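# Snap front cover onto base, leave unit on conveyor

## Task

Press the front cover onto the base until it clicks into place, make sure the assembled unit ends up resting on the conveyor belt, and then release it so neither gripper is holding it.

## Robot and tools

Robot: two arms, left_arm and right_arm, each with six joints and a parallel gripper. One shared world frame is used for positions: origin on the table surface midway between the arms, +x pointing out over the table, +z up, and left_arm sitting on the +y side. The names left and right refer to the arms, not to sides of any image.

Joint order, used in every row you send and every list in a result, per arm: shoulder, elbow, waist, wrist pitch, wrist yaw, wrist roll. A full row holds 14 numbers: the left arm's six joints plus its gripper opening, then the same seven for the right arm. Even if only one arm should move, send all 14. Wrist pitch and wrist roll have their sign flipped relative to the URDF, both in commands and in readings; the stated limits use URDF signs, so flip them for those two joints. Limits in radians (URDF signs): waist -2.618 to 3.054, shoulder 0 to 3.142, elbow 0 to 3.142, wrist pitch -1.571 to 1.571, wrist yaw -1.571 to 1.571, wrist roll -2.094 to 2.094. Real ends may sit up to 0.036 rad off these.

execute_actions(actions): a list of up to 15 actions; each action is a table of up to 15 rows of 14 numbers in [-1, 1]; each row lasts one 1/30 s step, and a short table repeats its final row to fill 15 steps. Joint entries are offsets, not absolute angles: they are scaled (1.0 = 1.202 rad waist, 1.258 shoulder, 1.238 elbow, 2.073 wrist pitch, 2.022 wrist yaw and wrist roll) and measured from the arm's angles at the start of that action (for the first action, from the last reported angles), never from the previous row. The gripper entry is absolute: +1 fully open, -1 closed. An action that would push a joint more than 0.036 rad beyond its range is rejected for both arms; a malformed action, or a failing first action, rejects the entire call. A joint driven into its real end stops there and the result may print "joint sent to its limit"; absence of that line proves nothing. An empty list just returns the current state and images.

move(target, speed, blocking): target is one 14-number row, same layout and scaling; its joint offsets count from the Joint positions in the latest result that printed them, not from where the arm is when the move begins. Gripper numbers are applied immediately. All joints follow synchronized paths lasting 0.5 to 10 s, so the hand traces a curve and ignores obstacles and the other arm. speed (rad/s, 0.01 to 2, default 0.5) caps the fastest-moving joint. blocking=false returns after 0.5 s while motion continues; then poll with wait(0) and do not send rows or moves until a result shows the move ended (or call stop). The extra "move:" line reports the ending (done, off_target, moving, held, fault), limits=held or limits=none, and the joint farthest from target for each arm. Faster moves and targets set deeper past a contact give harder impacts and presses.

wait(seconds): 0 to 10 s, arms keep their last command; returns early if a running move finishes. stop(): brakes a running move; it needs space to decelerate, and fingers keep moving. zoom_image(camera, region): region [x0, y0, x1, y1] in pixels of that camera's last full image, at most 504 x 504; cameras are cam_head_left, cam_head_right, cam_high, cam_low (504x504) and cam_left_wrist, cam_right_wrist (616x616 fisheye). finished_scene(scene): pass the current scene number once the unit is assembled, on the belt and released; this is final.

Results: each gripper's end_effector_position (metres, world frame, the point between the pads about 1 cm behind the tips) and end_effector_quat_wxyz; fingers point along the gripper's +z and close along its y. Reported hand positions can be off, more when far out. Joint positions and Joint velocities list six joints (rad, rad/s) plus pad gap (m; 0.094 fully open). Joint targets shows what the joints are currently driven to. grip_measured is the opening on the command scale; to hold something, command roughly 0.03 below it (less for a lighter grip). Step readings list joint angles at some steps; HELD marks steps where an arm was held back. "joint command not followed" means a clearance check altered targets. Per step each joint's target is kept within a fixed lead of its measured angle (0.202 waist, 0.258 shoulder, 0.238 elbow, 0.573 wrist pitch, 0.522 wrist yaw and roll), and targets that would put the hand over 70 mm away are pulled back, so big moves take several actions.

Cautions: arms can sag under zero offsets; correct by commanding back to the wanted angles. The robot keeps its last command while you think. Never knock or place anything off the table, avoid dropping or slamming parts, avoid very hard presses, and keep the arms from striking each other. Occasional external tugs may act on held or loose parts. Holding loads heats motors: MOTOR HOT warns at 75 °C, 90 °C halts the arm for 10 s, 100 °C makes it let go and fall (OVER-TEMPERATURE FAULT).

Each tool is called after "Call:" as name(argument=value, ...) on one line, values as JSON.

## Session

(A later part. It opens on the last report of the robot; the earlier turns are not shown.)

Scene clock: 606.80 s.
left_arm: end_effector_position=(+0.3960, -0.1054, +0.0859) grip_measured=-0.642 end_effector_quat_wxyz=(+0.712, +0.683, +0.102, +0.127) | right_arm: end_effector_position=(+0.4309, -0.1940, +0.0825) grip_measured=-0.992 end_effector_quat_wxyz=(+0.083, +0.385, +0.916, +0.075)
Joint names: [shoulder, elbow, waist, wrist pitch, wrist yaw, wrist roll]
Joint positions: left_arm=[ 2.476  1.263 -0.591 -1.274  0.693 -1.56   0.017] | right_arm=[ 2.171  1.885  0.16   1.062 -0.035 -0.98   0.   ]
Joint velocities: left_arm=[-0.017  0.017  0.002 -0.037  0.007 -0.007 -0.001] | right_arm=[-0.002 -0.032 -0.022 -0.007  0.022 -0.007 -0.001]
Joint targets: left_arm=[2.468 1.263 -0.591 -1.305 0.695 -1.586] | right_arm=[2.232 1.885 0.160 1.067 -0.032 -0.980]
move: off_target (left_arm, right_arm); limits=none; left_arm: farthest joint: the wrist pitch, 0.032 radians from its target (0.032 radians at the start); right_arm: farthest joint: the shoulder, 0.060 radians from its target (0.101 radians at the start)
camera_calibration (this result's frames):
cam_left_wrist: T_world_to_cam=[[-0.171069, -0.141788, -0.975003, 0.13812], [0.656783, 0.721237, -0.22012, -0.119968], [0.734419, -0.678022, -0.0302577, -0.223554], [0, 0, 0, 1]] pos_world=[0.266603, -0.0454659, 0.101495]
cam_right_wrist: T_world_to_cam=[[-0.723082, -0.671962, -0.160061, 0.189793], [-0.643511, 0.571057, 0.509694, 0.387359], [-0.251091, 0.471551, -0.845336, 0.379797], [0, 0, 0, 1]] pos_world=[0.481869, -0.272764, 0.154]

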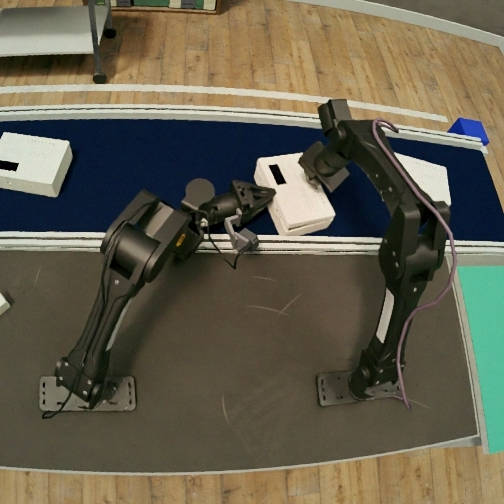

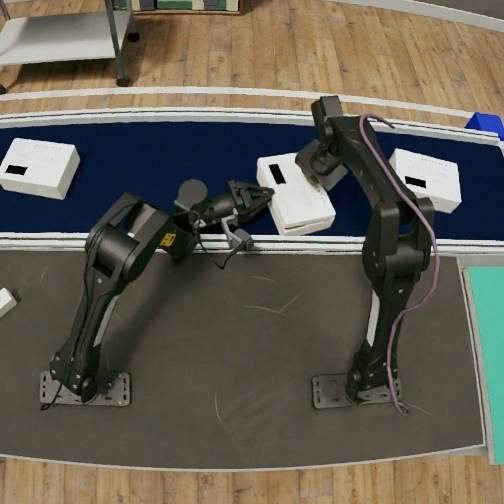

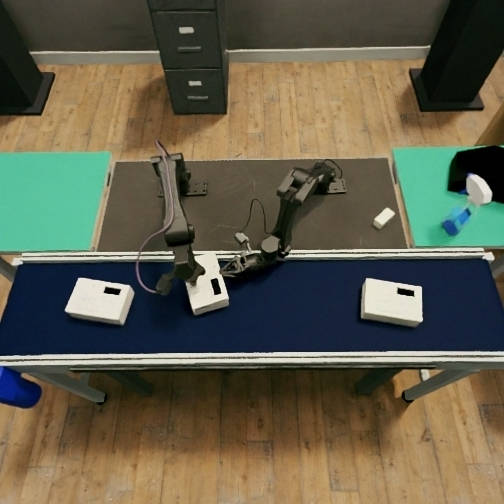

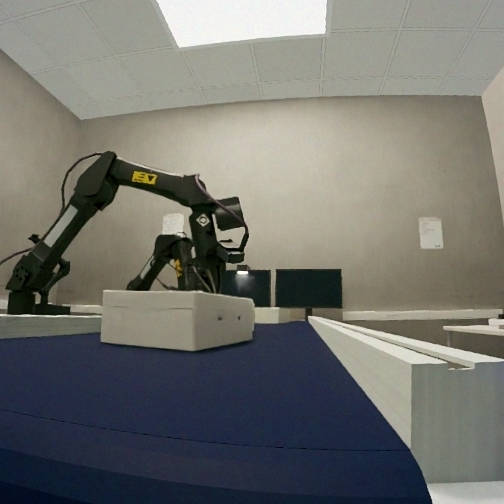

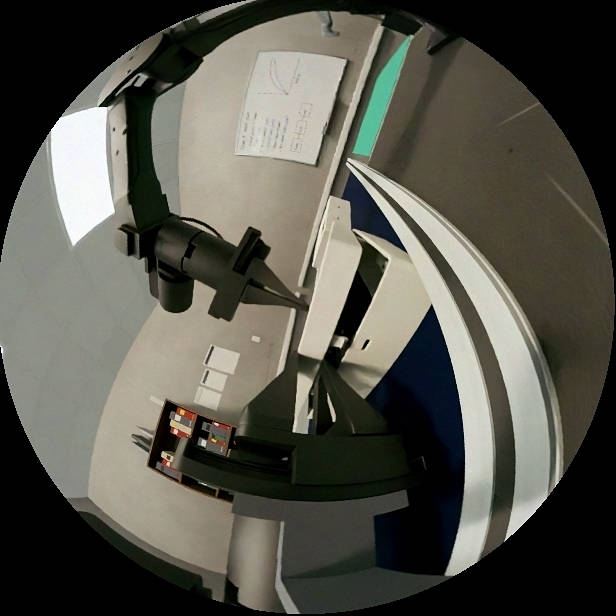

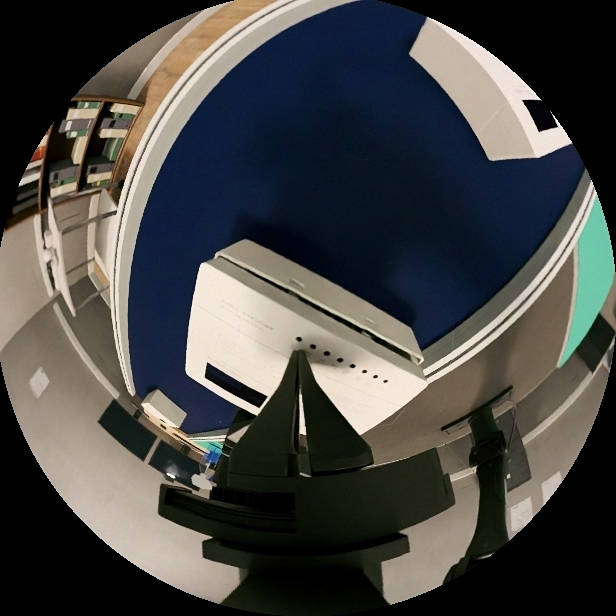

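Call:
move(target=[0,0.034,-0.014,-0.01,-0.012,-0.015,-0.75,-0.02,0,0,0,0,0,-1], speed=0.04)

Call:
move(target=[0,0.024,-0.01,-0.01,0,0,-0.66,0.07,0,0,0,0,0,-1], speed=0.05)

Call:
zoom_image(camera="cam_right_wrist", region=[180,220,450,420])

Scene clock: 613.23 s.
left_arm: end_effector_position=(+0.3965, -0.1095, +0.0865) grip_measured=-0.642 end_effector_quat_wxyz=(+0.712, +0.682, +0.090, +0.142) | right_arm: end_effector_position=(+0.4317, -0.1938, +0.0882) grip_measured=-0.992 end_effector_quat_wxyz=(+0.089, +0.384, +0.915, +0.079)
Joint names: [shoulder, elbow, waist, wrist pitch, wrist yaw, wrist roll]
Joint positions: left_arm=[ 2.485  1.277 -0.6   -1.277  0.682 -1.593  0.017] | right_arm=[ 2.159  1.885  0.16   1.061 -0.035 -0.98   0.   ]
Joint velocities: left_arm=[-0.002  0.017 -0.002  0.007 -0.022  0.037  0.   ] | right_arm=[-0.012  0.007  0.002  0.007  0.007  0.11  -0.001]
Joint targets: left_arm=[2.476 1.306 -0.608 -1.294 0.669 -1.590] | right_arm=[2.146 1.885 0.160 1.062 -0.035 -0.980]
move: off_target (left_arm); limits=none; left_arm: farthest joint: the elbow, 0.028 radians from its target (0.042 radians at the start); right_arm: farthest joint: the shoulder, 0.013 radians from its target (0.026 radians at the start)
camera_calibration (this result's frames):
cam_left_wrist: T_world_to_cam=[[-0.133464, -0.137163, -0.981516, 0.124408], [0.661168, 0.725443, -0.191282, -0.120916], [0.738271, -0.674477, -0.00613308, -0.229946], [0, 0, 0, 1]] pos_world=[0.266312, -0.050311, 0.0975689]
cam_right_wrist: T_world_to_cam=[[-0.720794, -0.671554, -0.171671, 0.191496], [-0.650364, 0.569566, 0.502614, 0.388136], [-0.239755, 0.47393, -0.847295, 0.38041], [0, 0, 0, 1]] pos_world=[0.481664, -0.272757, 0.160111]

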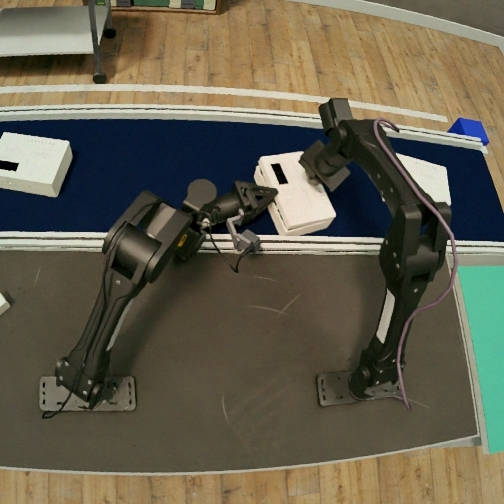

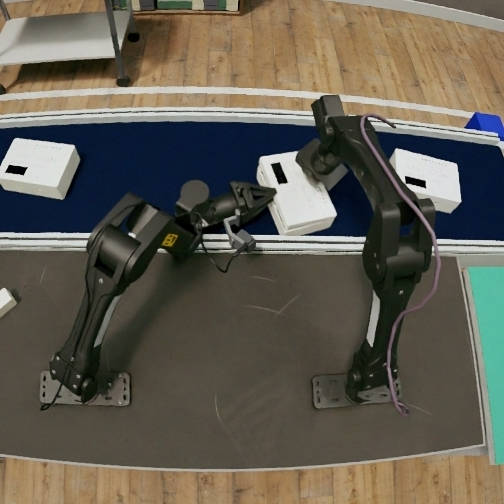

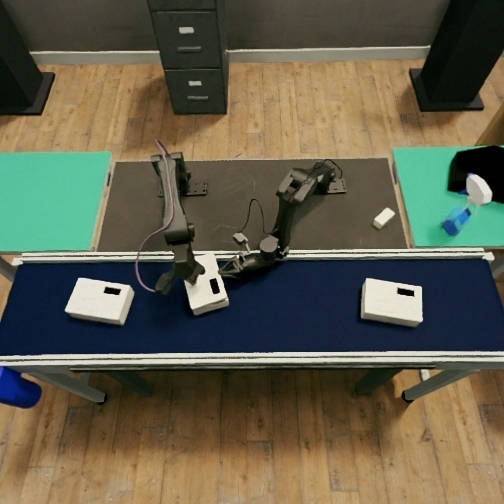

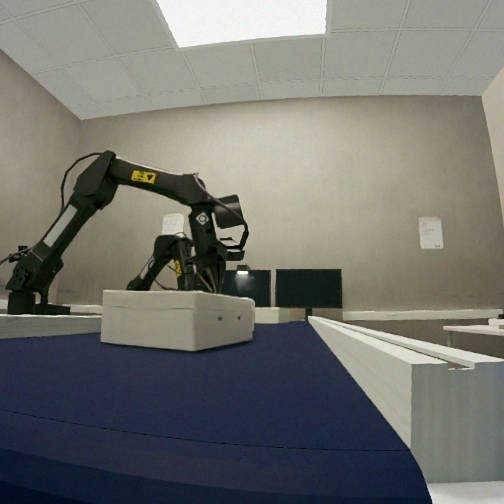

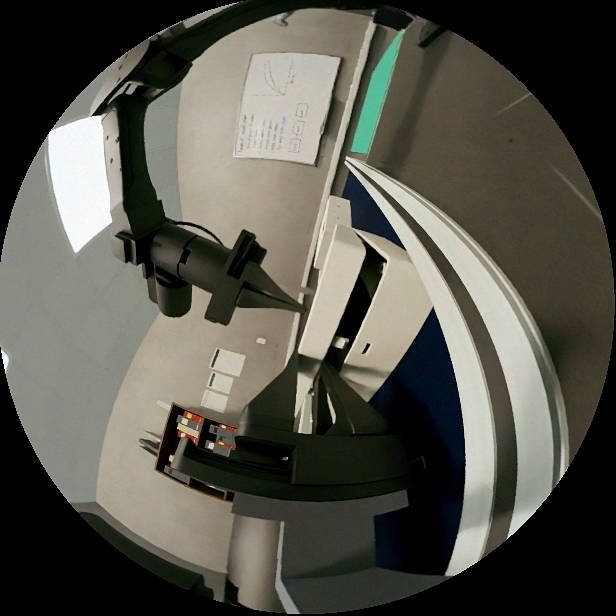

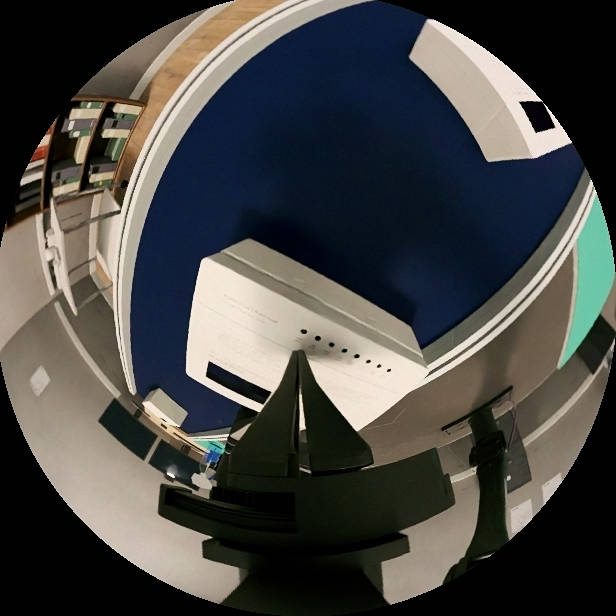

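Scene clock: 615.27 s.
left_arm: end_effector_position=(+0.3966, -0.1094, +0.0827) grip_measured=-0.642 end_effector_quat_wxyz=(+0.710, +0.684, +0.096, +0.137) | right_arm: end_effector_position=(+0.4327, -0.1932, +0.0796) grip_measured=-0.992 end_effector_quat_wxyz=(+0.082, +0.385, +0.916, +0.076)
Joint names: [shoulder, elbow, waist, wrist pitch, wrist yaw, wrist roll]
Joint positions: left_arm=[ 2.49   1.277 -0.6   -1.273  0.681 -1.584  0.017] | right_arm=[ 2.182  1.892  0.16   1.06  -0.037 -0.98   0.   ]
Joint velocities: left_arm=[-0.022  0.007  0.002 -0.007 -0.037  0.022  0.001] | right_arm=[-0.022  0.017 -0.007  0.007  0.095  0.007  0.   ]
Joint targets: left_arm=[2.485 1.306 -0.612 -1.298 0.682 -1.592] | right_arm=[2.247 1.885 0.160 1.061 -0.035 -0.980]
move: off_target (left_arm, right_arm); limits=none; left_arm: farthest joint: the elbow, 0.030 radians from its target (0.030 radians at the start); right_arm: farthest joint: the shoulder, 0.065 radians from its target (0.088 radians at the start)
camera_calibration (this result's frames):
cam_left_wrist: T_world_to_cam=[[-0.149107, -0.135014, -0.97956, 0.126927], [0.657503, 0.726368, -0.2002, -0.119515], [0.738551, -0.673915, -0.0195346, -0.228884], [0, 0, 0, 1]] pos_world=[0.26655, -0.0502991, 0.0959345]
cam_right_wrist: T_world_to_cam=[[-0.723108, -0.672029, -0.15966, 0.191074], [-0.642633, 0.569787, 0.512216, 0.388735], [-0.253252, 0.47299, -0.843886, 0.378535], [0, 0, 0, 1]] pos_world=[0.483846, -0.272132, 0.150831]

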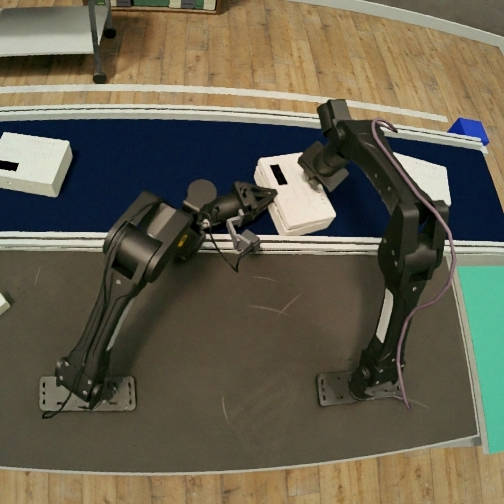

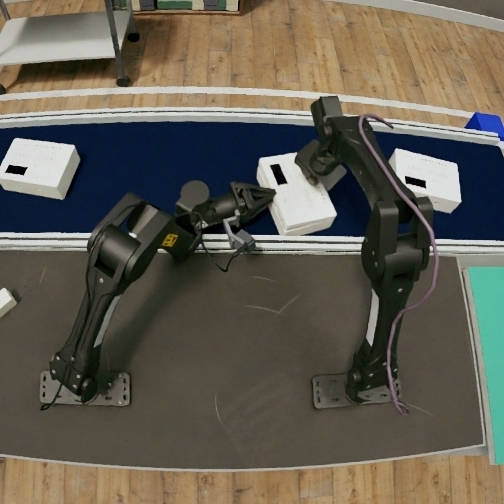

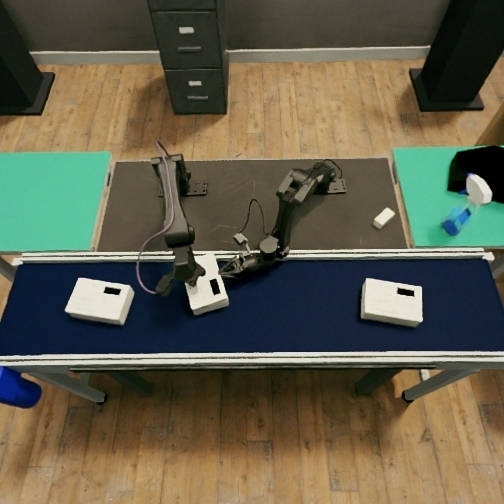

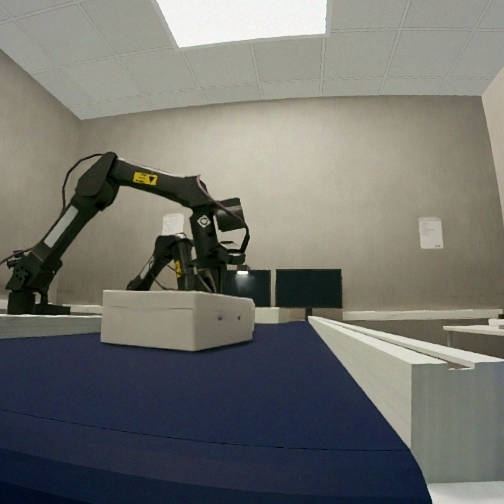

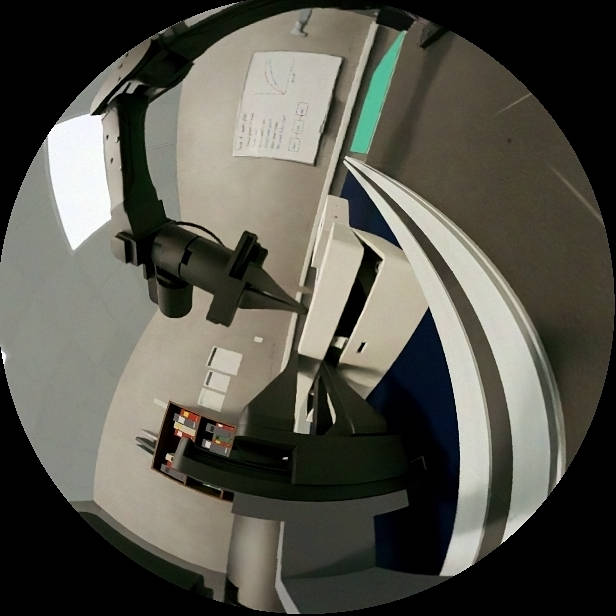

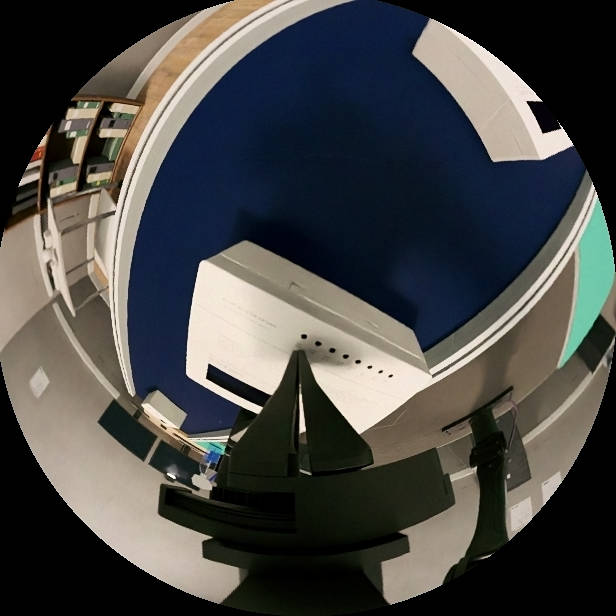

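Region (180, 220, 450, 420) of cam_right_wrist's 616x616 image, scaled by 1.867, with more detail than that image has; it fills the top 373 rows of this view, and the rest is white.

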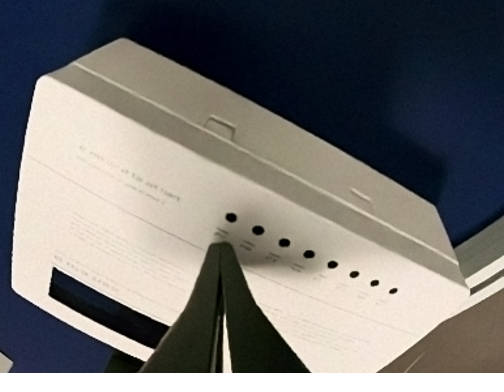

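Far side seated. Keep pressing with actions while withdrawing.

Call:
execute_actions(actions=[[[-0.005,0.01,0,-0.01,0,0,-0.55,0.052,-0.01,0,0,0,0,-1]],[[-0.03,-0.03,0.016,-0.017,0,0,-0.55,0.052,-0.01,0,0,0,0,-1]],[[-0.03,-0.03,0.016,-0.017,0,0,-0.55,0.052,-0.01,0,0,0,0,-1]],[[-0.03,-0.03,0.016,-0.017,0,0,-0.55,0.052,-0.01,0,0,0,0,-1]],[[-0.03,-0.03,0.016,-0.017,0,0,-0.55,0.052,-0.01,0,0,0,0,-1]]])

Call:
zoom_image(camera="cam_head_left", region=[230,130,350,250])

Scene clock: 625.20 s.
left_arm: end_effector_position=(+0.3971, -0.0768, +0.0823) grip_measured=-0.553 end_effector_quat_wxyz=(+0.708, +0.680, +0.105, +0.163) | right_arm: end_effector_position=(+0.4328, -0.1928, +0.0792) grip_measured=-0.992 end_effector_quat_wxyz=(+0.081, +0.385, +0.916, +0.077)
Joint names: [shoulder, elbow, waist, wrist pitch, wrist yaw, wrist roll]
Joint positions: left_arm=[ 2.454  1.167 -0.55  -1.357  0.68  -1.6    0.021] | right_arm=[ 2.184  1.892  0.16   1.059 -0.04  -0.98   0.   ]
Joint velocities: left_arm=[-0.012  0.002 -0.017  0.007 -0.007  0.022  0.001] | right_arm=[ 0.012  0.022 -0.007 -0.095 -0.095  0.022 -0.   ]
Joint targets: left_arm=[2.426 1.157 -0.543 -1.371 0.680 -1.597] | right_arm=[2.249 1.879 0.160 1.059 -0.039 -0.980]
Step readings (joint positions; steps 1 to 15: 1st action; 16 to 30: 2nd action; 31 to 45: 3rd action; 46 to 60: 4th action; 61 to 75: 5th action):
0: left_arm=[2.490 1.277 -0.600 -1.273 0.681 -1.584] | right_arm=[2.182 1.892 0.160 1.060 -0.037 -0.980]
1: left_arm=[2.490 1.277 -0.600 -1.273 0.681 -1.585] | right_arm=[2.182 1.892 0.160 1.060 -0.037 -0.980]
2: left_arm=[2.491 1.277 -0.600 -1.272 0.681 -1.585] | right_arm=[2.184 1.892 0.160 1.060 -0.038 -0.980]
4: left_arm=[2.491 1.277 -0.600 -1.273 0.681 -1.586] | right_arm=[2.184 1.892 0.160 1.060 -0.038 -0.980]
8: left_arm=[2.491 1.277 -0.600 -1.273 0.681 -1.587] | right_arm=[2.184 1.892 0.160 1.060 -0.038 -0.980]
15: left_arm=[2.491 1.277 -0.600 -1.273 0.681 -1.587] | right_arm=[2.184 1.892 0.160 1.060 -0.038 -0.980]
16: left_arm=[2.490 1.272 -0.599 -1.275 0.681 -1.588] | right_arm=[2.184 1.892 0.160 1.060 -0.038 -0.980]
17: left_arm=[2.486 1.263 -0.598 -1.280 0.681 -1.588] | right_arm=[2.184 1.892 0.160 1.060 -0.038 -0.980]
19: left_arm=[2.482 1.251 -0.593 -1.286 0.681 -1.589] | right_arm=[2.184 1.892 0.160 1.060 -0.038 -0.980]
23: left_arm=[2.482 1.249 -0.587 -1.290 0.681 -1.590] | right_arm=[2.184 1.892 0.160 1.060 -0.038 -0.980]
30: left_arm=[2.482 1.249 -0.587 -1.294 0.681 -1.590] | right_arm=[2.184 1.892 0.160 1.059 -0.038 -0.980]
31: left_arm=[2.480 1.244 -0.586 -1.297 0.681 -1.591] | right_arm=[2.184 1.892 0.160 1.059 -0.038 -0.980]
32: left_arm=[2.477 1.235 -0.585 -1.301 0.681 -1.591] | right_arm=[2.184 1.892 0.160 1.059 -0.038 -0.980]
34: left_arm=[2.473 1.224 -0.580 -1.307 0.681 -1.592] | right_arm=[2.184 1.892 0.160 1.059 -0.038 -0.980]
38: left_arm=[2.473 1.221 -0.575 -1.312 0.681 -1.593] | right_arm=[2.184 1.892 0.160 1.059 -0.038 -0.980]
45: left_arm=[2.473 1.221 -0.575 -1.315 0.681 -1.593] | right_arm=[2.184 1.892 0.160 1.059 -0.039 -0.980]
46: left_arm=[2.471 1.217 -0.574 -1.318 0.680 -1.594] | right_arm=[2.184 1.892 0.160 1.059 -0.039 -0.980]
47: left_arm=[2.467 1.208 -0.572 -1.322 0.680 -1.595] | right_arm=[2.184 1.892 0.160 1.059 -0.039 -0.980]
49: left_arm=[2.464 1.197 -0.568 -1.328 0.680 -1.595] | right_arm=[2.184 1.892 0.160 1.059 -0.039 -0.980]
53: left_arm=[2.464 1.194 -0.563 -1.333 0.680 -1.596] | right_arm=[2.184 1.892 0.160 1.059 -0.039 -0.980]
60: left_arm=[2.464 1.194 -0.563 -1.336 0.680 -1.597] | right_arm=[2.184 1.892 0.160 1.059 -0.039 -0.980]
61: left_arm=[2.462 1.189 -0.561 -1.338 0.680 -1.597] | right_arm=[2.184 1.892 0.160 1.059 -0.039 -0.980]
62: left_arm=[2.458 1.180 -0.560 -1.343 0.680 -1.598] | right_arm=[2.184 1.892 0.160 1.059 -0.040 -0.980]
64: left_arm=[2.454 1.169 -0.556 -1.349 0.680 -1.599] | right_arm=[2.184 1.892 0.160 1.059 -0.040 -0.980]
68: left_arm=[2.454 1.167 -0.550 -1.354 0.680 -1.599] | right_arm=[2.184 1.892 0.160 1.059 -0.040 -0.980]
75: Joint positions above
camera_calibration (this result's frames):
cam_left_wrist: T_world_to_cam=[[-0.119347, -0.141493, -0.982719, 0.118923], [0.624262, 0.758972, -0.185092, -0.129133], [0.772045, -0.635564, -0.00225216, -0.219009], [0, 0, 0, 1]] pos_world=[0.263891, -0.0243588, 0.0924733]
cam_right_wrist: T_world_to_cam=[[-0.722852, -0.672051, -0.160726, 0.191335], [-0.642532, 0.568132, 0.514178, 0.388205], [-0.25424, 0.474946, -0.842489, 0.378616], [0, 0, 0, 1]] pos_world=[0.484, -0.271787, 0.150127]

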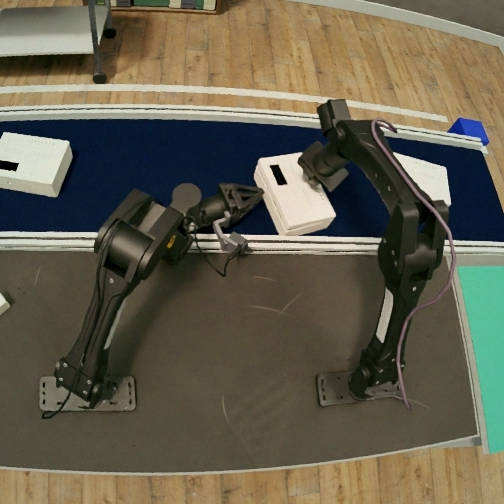

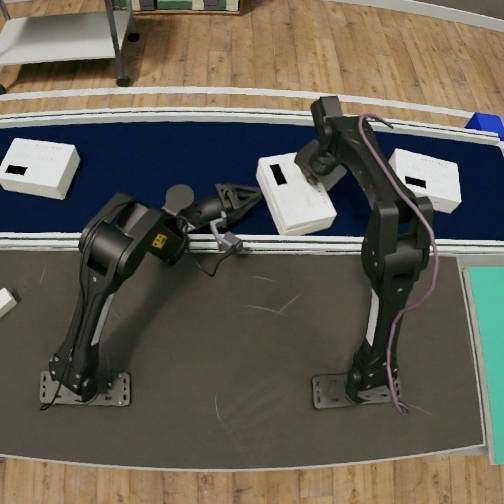

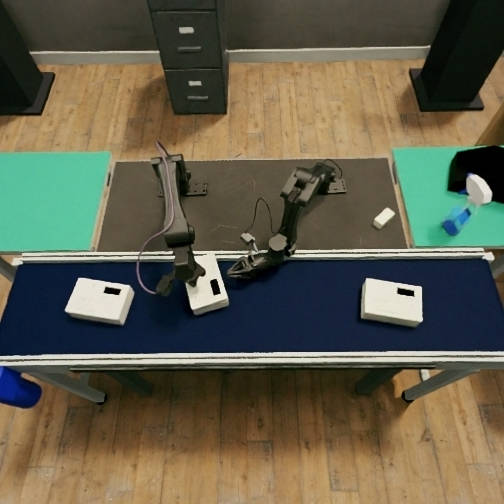

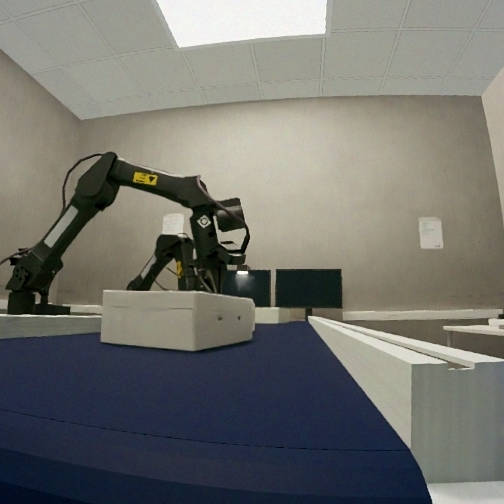

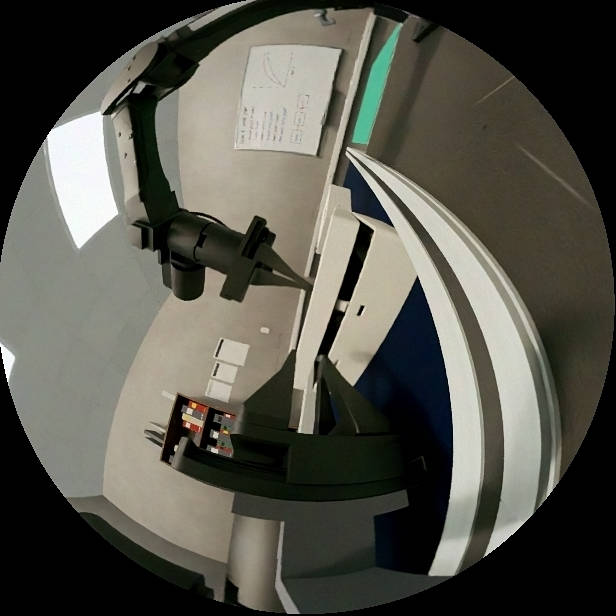

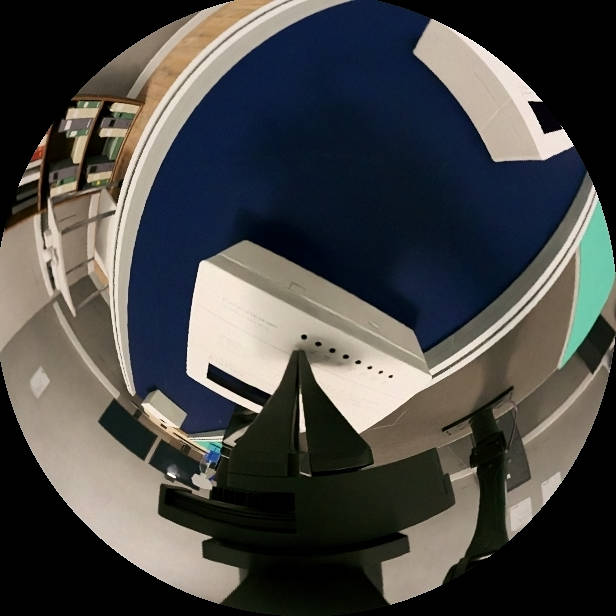

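Region (230, 130, 350, 250) of cam_head_left's 504x504 image, scaled by 4.200, with more detail than that image has.

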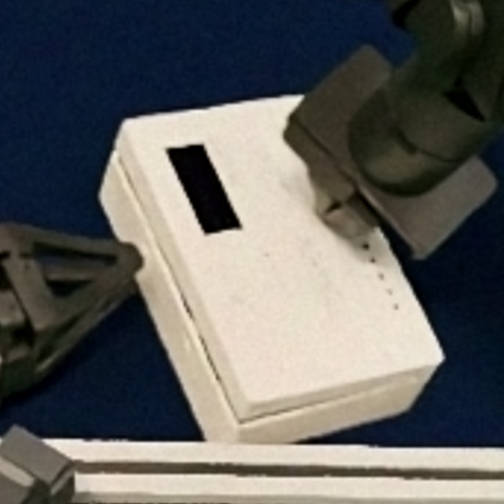

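Call:
move(target=[-0.02,0,0.04,-0.01,0,0,-1,-0.06,0,0,0,0,0,-1], speed=0.15)

Call:
move(target=[-0.02,0,0,0,0,0,-1,-0.015,0,0.125,0.035,0,0,-1], speed=0.2)

Call:
move(target=[-0.02,0,0,0,0,0,-1,0.12,-0.04,0,0,0,0,-1], speed=0.08)

Scene clock: 634.53 s.
left_arm: end_effector_position=(+0.4122, -0.0580, +0.0837) grip_measured=-0.983 end_effector_quat_wxyz=(+0.705, +0.676, +0.116, +0.181) | right_arm: end_effector_position=(+0.4349, -0.1920, +0.1096) grip_measured=-0.992 end_effector_quat_wxyz=(+0.109, +0.382, +0.913, +0.096)
Joint names: [shoulder, elbow, waist, wrist pitch, wrist yaw, wrist roll]
Joint positions: left_arm=[ 2.454  1.167 -0.508 -1.364  0.68  -1.603  0.001] | right_arm=[ 2.118  1.892  0.16   1.056 -0.042 -0.98   0.   ]
Joint velocities: left_arm=[ 0.002 -0.022 -0.002  0.081  0.007  0.007 -0.001] | right_arm=[ 0.012 -0.002 -0.017  0.037  0.007  0.081 -0.001]
Joint targets: left_arm=[2.429 1.167 -0.502 -1.378 0.680 -1.600] | right_arm=[2.108 1.892 0.160 1.059 -0.040 -0.980]
move: off_target (left_arm); limits=none; left_arm: farthest joint: the shoulder, 0.025 radians from its target (0.025 radians at the start); right_arm: farthest joint: the shoulder, 0.009 radians from its target (0.075 radians at the start)
camera_calibration (this result's frames):
cam_left_wrist: T_world_to_cam=[[-0.104122, -0.148106, -0.983475, 0.118192], [0.593115, 0.784522, -0.180939, -0.13857], [0.798356, -0.602154, 0.00615799, -0.228435], [0, 0, 0, 1]] pos_world=[0.276867, -0.0113366, 0.0925728]
cam_right_wrist: T_world_to_cam=[[-0.709725, -0.669707, -0.218593, 0.199407], [-0.676184, 0.560541, 0.478088, 0.390586], [-0.197649, 0.48712, -0.850676, 0.383078], [0, 0, 0, 1]] pos_world=[0.481347, -0.272, 0.18273]

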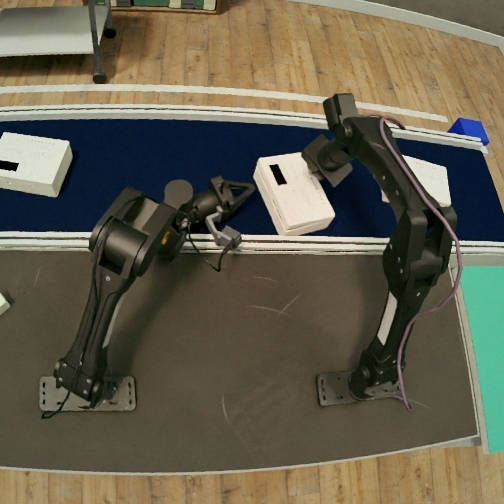

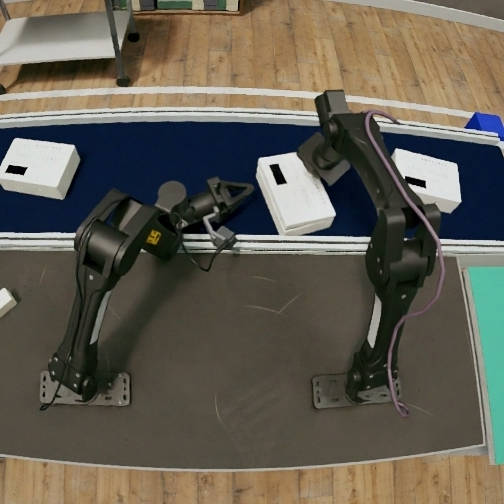

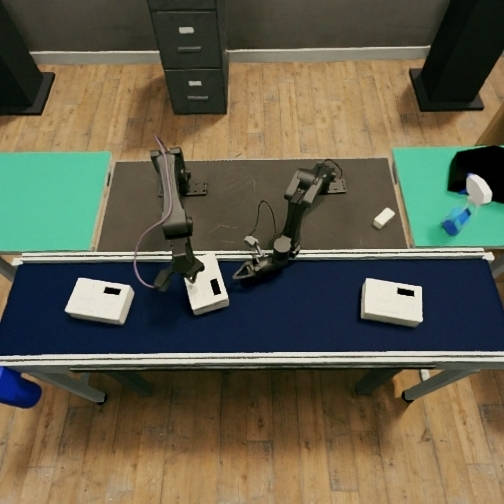

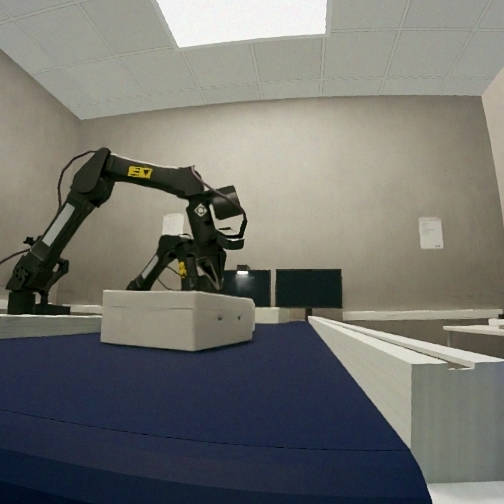

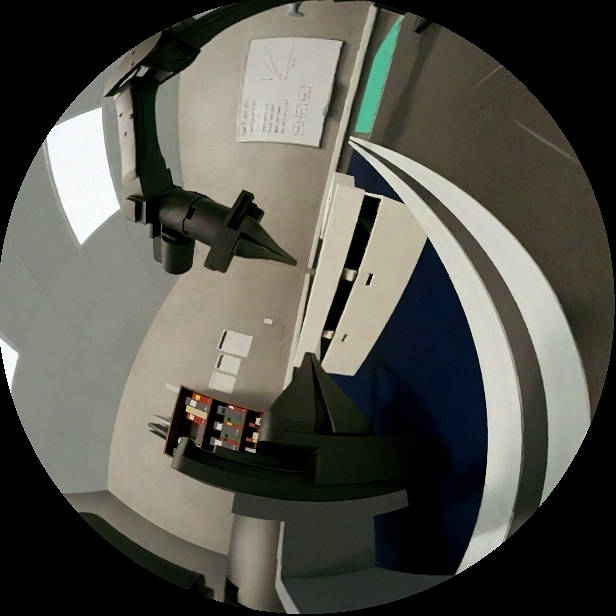

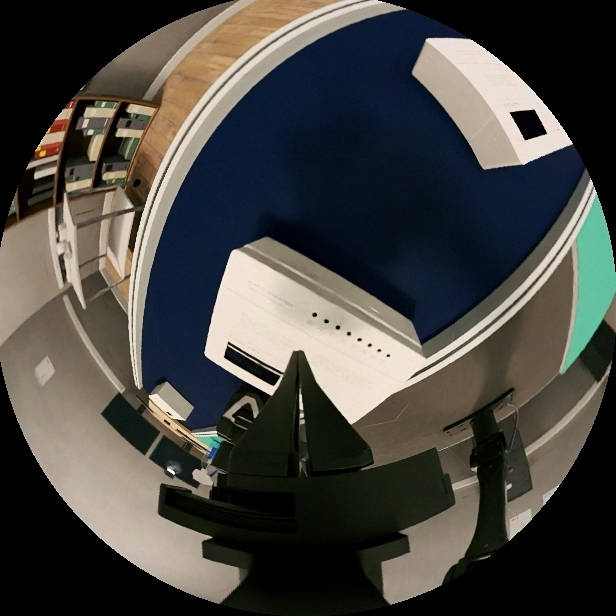

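Scene clock: 635.77 s.
left_arm: end_effector_position=(+0.4122, -0.0580, +0.0837) grip_measured=-0.983 end_effector_quat_wxyz=(+0.705, +0.676, +0.115, +0.182) | right_arm: end_effector_position=(+0.4027, -0.1283, +0.1060) grip_measured=-0.992 end_effector_quat_wxyz=(+0.078, +0.316, +0.942, +0.087)
Joint names: [shoulder, elbow, waist, wrist pitch, wrist yaw, wrist roll]
Joint positions: left_arm=[ 2.454  1.167 -0.508 -1.364  0.68  -1.606  0.001] | right_arm=[ 2.118  1.892  0.308  1.114 -0.043 -0.98   0.   ]
Joint velocities: left_arm=[-0.007 -0.017 -0.007  0.022 -0.066  0.022 -0.   ] | right_arm=[-0.002 -0.017 -0.012 -0.007  0.022  0.037  0.   ]
Joint targets: left_arm=[2.429 1.167 -0.508 -1.364 0.680 -1.603] | right_arm=[2.099 1.892 0.310 1.129 -0.042 -0.980]
move: off_target (left_arm); limits=none; left_arm: farthest joint: the shoulder, 0.025 radians from its target (0.025 radians at the start); right_arm: farthest joint: the shoulder, 0.019 radians from its target (0.019 radians at the start)
camera_calibration (this result's frames):
cam_left_wrist: T_world_to_cam=[[-0.10136, -0.146899, -0.983944, 0.117163], [0.593472, 0.784854, -0.178312, -0.138918], [0.798447, -0.602017, 0.0076275, -0.228587], [0, 0, 0, 1]] pos_world=[0.276834, -0.011372, 0.0922546]
cam_right_wrist: T_world_to_cam=[[-0.614383, -0.770215, -0.171181, 0.162067], [-0.723941, 0.464015, 0.510489, 0.338286], [-0.313756, 0.437561, -0.842673, 0.382113], [0, 0, 0, 1]] pos_world=[0.46436, -0.199341, 0.177048]

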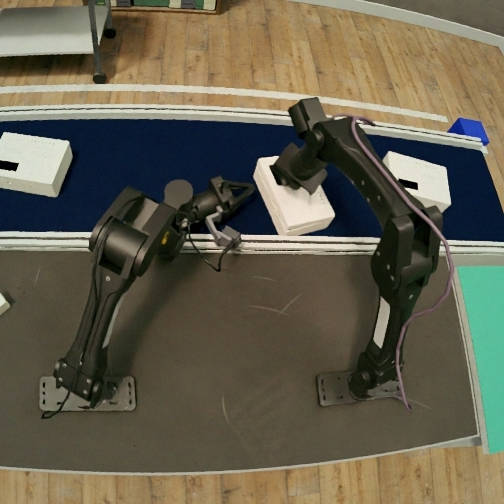

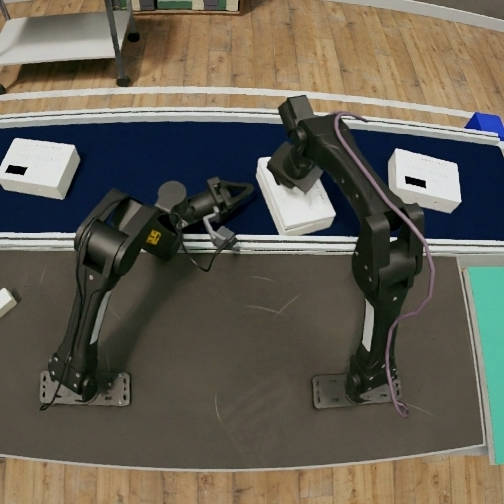

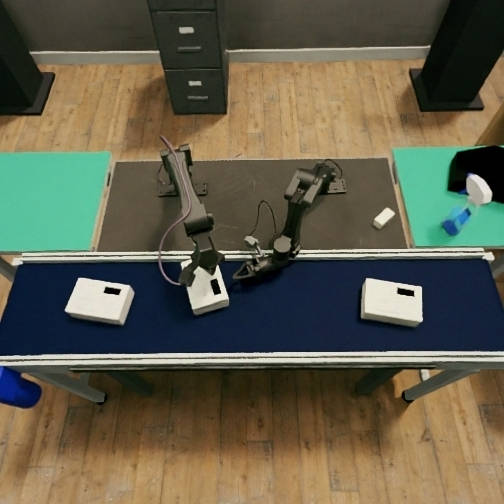

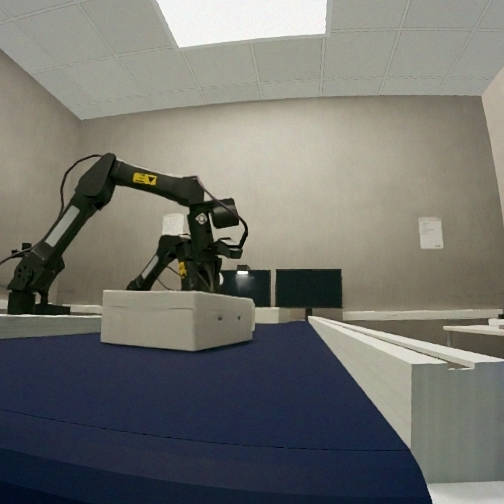

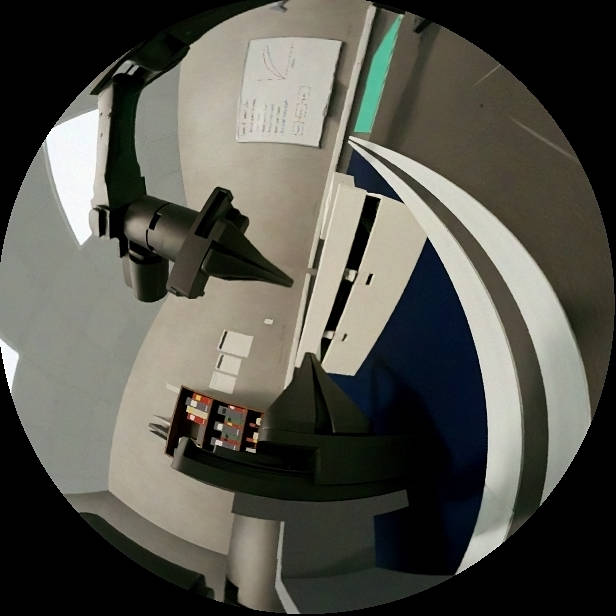

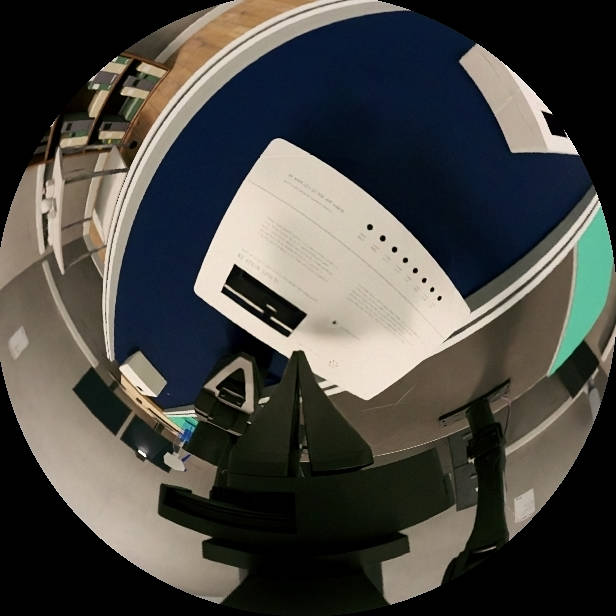

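Scene clock: 637.90 s.
left_arm: end_effector_position=(+0.4122, -0.0580, +0.0837) grip_measured=-0.983 end_effector_quat_wxyz=(+0.704, +0.676, +0.114, +0.183) | right_arm: end_effector_position=(+0.4011, -0.1287, +0.0840) grip_measured=-0.992 end_effector_quat_wxyz=(+0.058, +0.317, +0.944, +0.072)
Joint names: [shoulder, elbow, waist, wrist pitch, wrist yaw, wrist roll]
Joint positions: left_arm=[ 2.454  1.167 -0.508 -1.364  0.68  -1.61   0.001] | right_arm=[ 2.166  1.89   0.308  1.114 -0.044 -0.98   0.   ]
Joint velocities: left_arm=[-0.007 -0.007  0.007  0.081 -0.037  0.037  0.   ] | right_arm=[ 0.017  0.012  0.007  0.066 -0.007  0.051  0.   ]
Joint targets: left_arm=[2.429 1.167 -0.508 -1.364 0.680 -1.606] | right_arm=[2.269 1.842 0.308 1.114 -0.043 -0.980]
move: off_target (left_arm, right_arm); limits=none; left_arm: farthest joint: the shoulder, 0.025 radians from its target (0.025 radians at the start); right_arm: farthest joint: the shoulder, 0.103 radians from its target (0.151 radians at the start)
camera_calibration (this result's frames):
cam_left_wrist: T_world_to_cam=[[-0.0982523, -0.14554, -0.984462, 0.116004], [0.593865, 0.785223, -0.175355, -0.139306], [0.798543, -0.601866, 0.00928121, -0.228756], [0, 0, 0, 1]] pos_world=[0.276798, -0.0114115, 0.0918965]
cam_right_wrist: T_world_to_cam=[[-0.621423, -0.772629, -0.129916, 0.156083], [-0.699103, 0.47197, 0.537122, 0.337372], [-0.35368, 0.424605, -0.83344, 0.376841], [0, 0, 0, 1]] pos_world=[0.466133, -0.198643, 0.153142]

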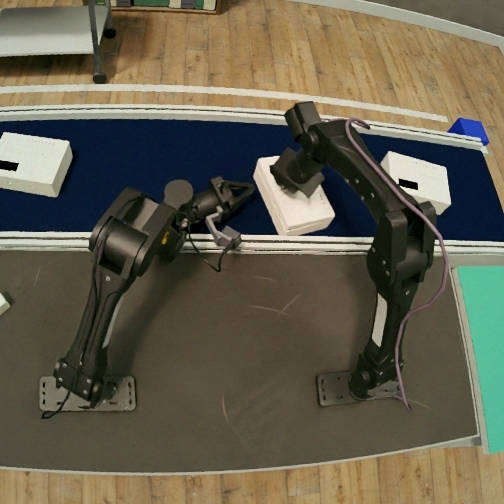

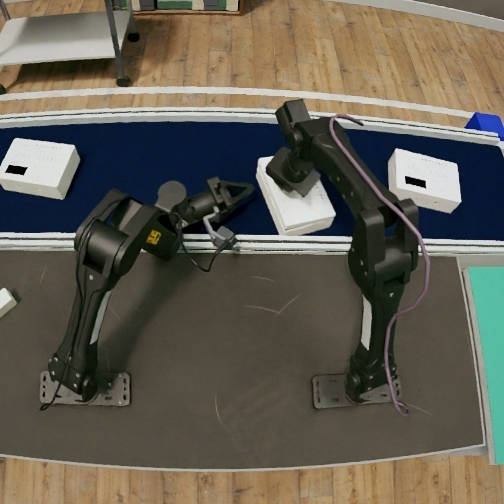

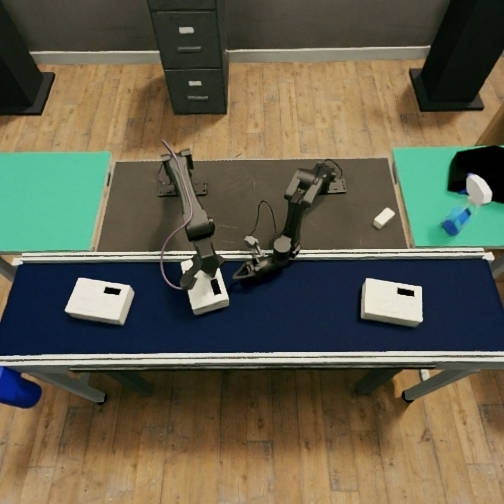

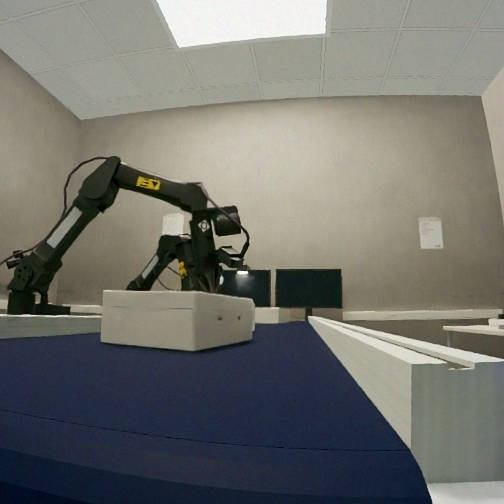

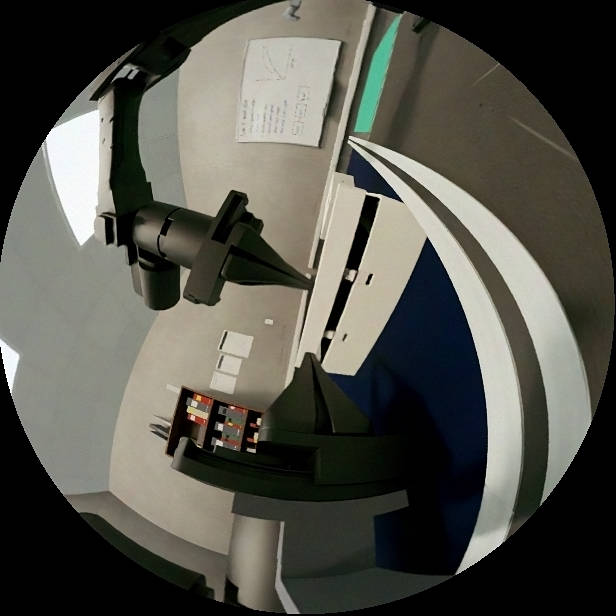

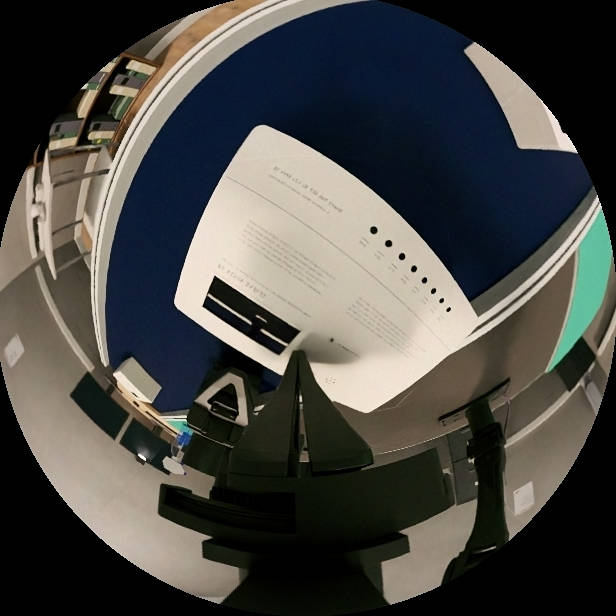

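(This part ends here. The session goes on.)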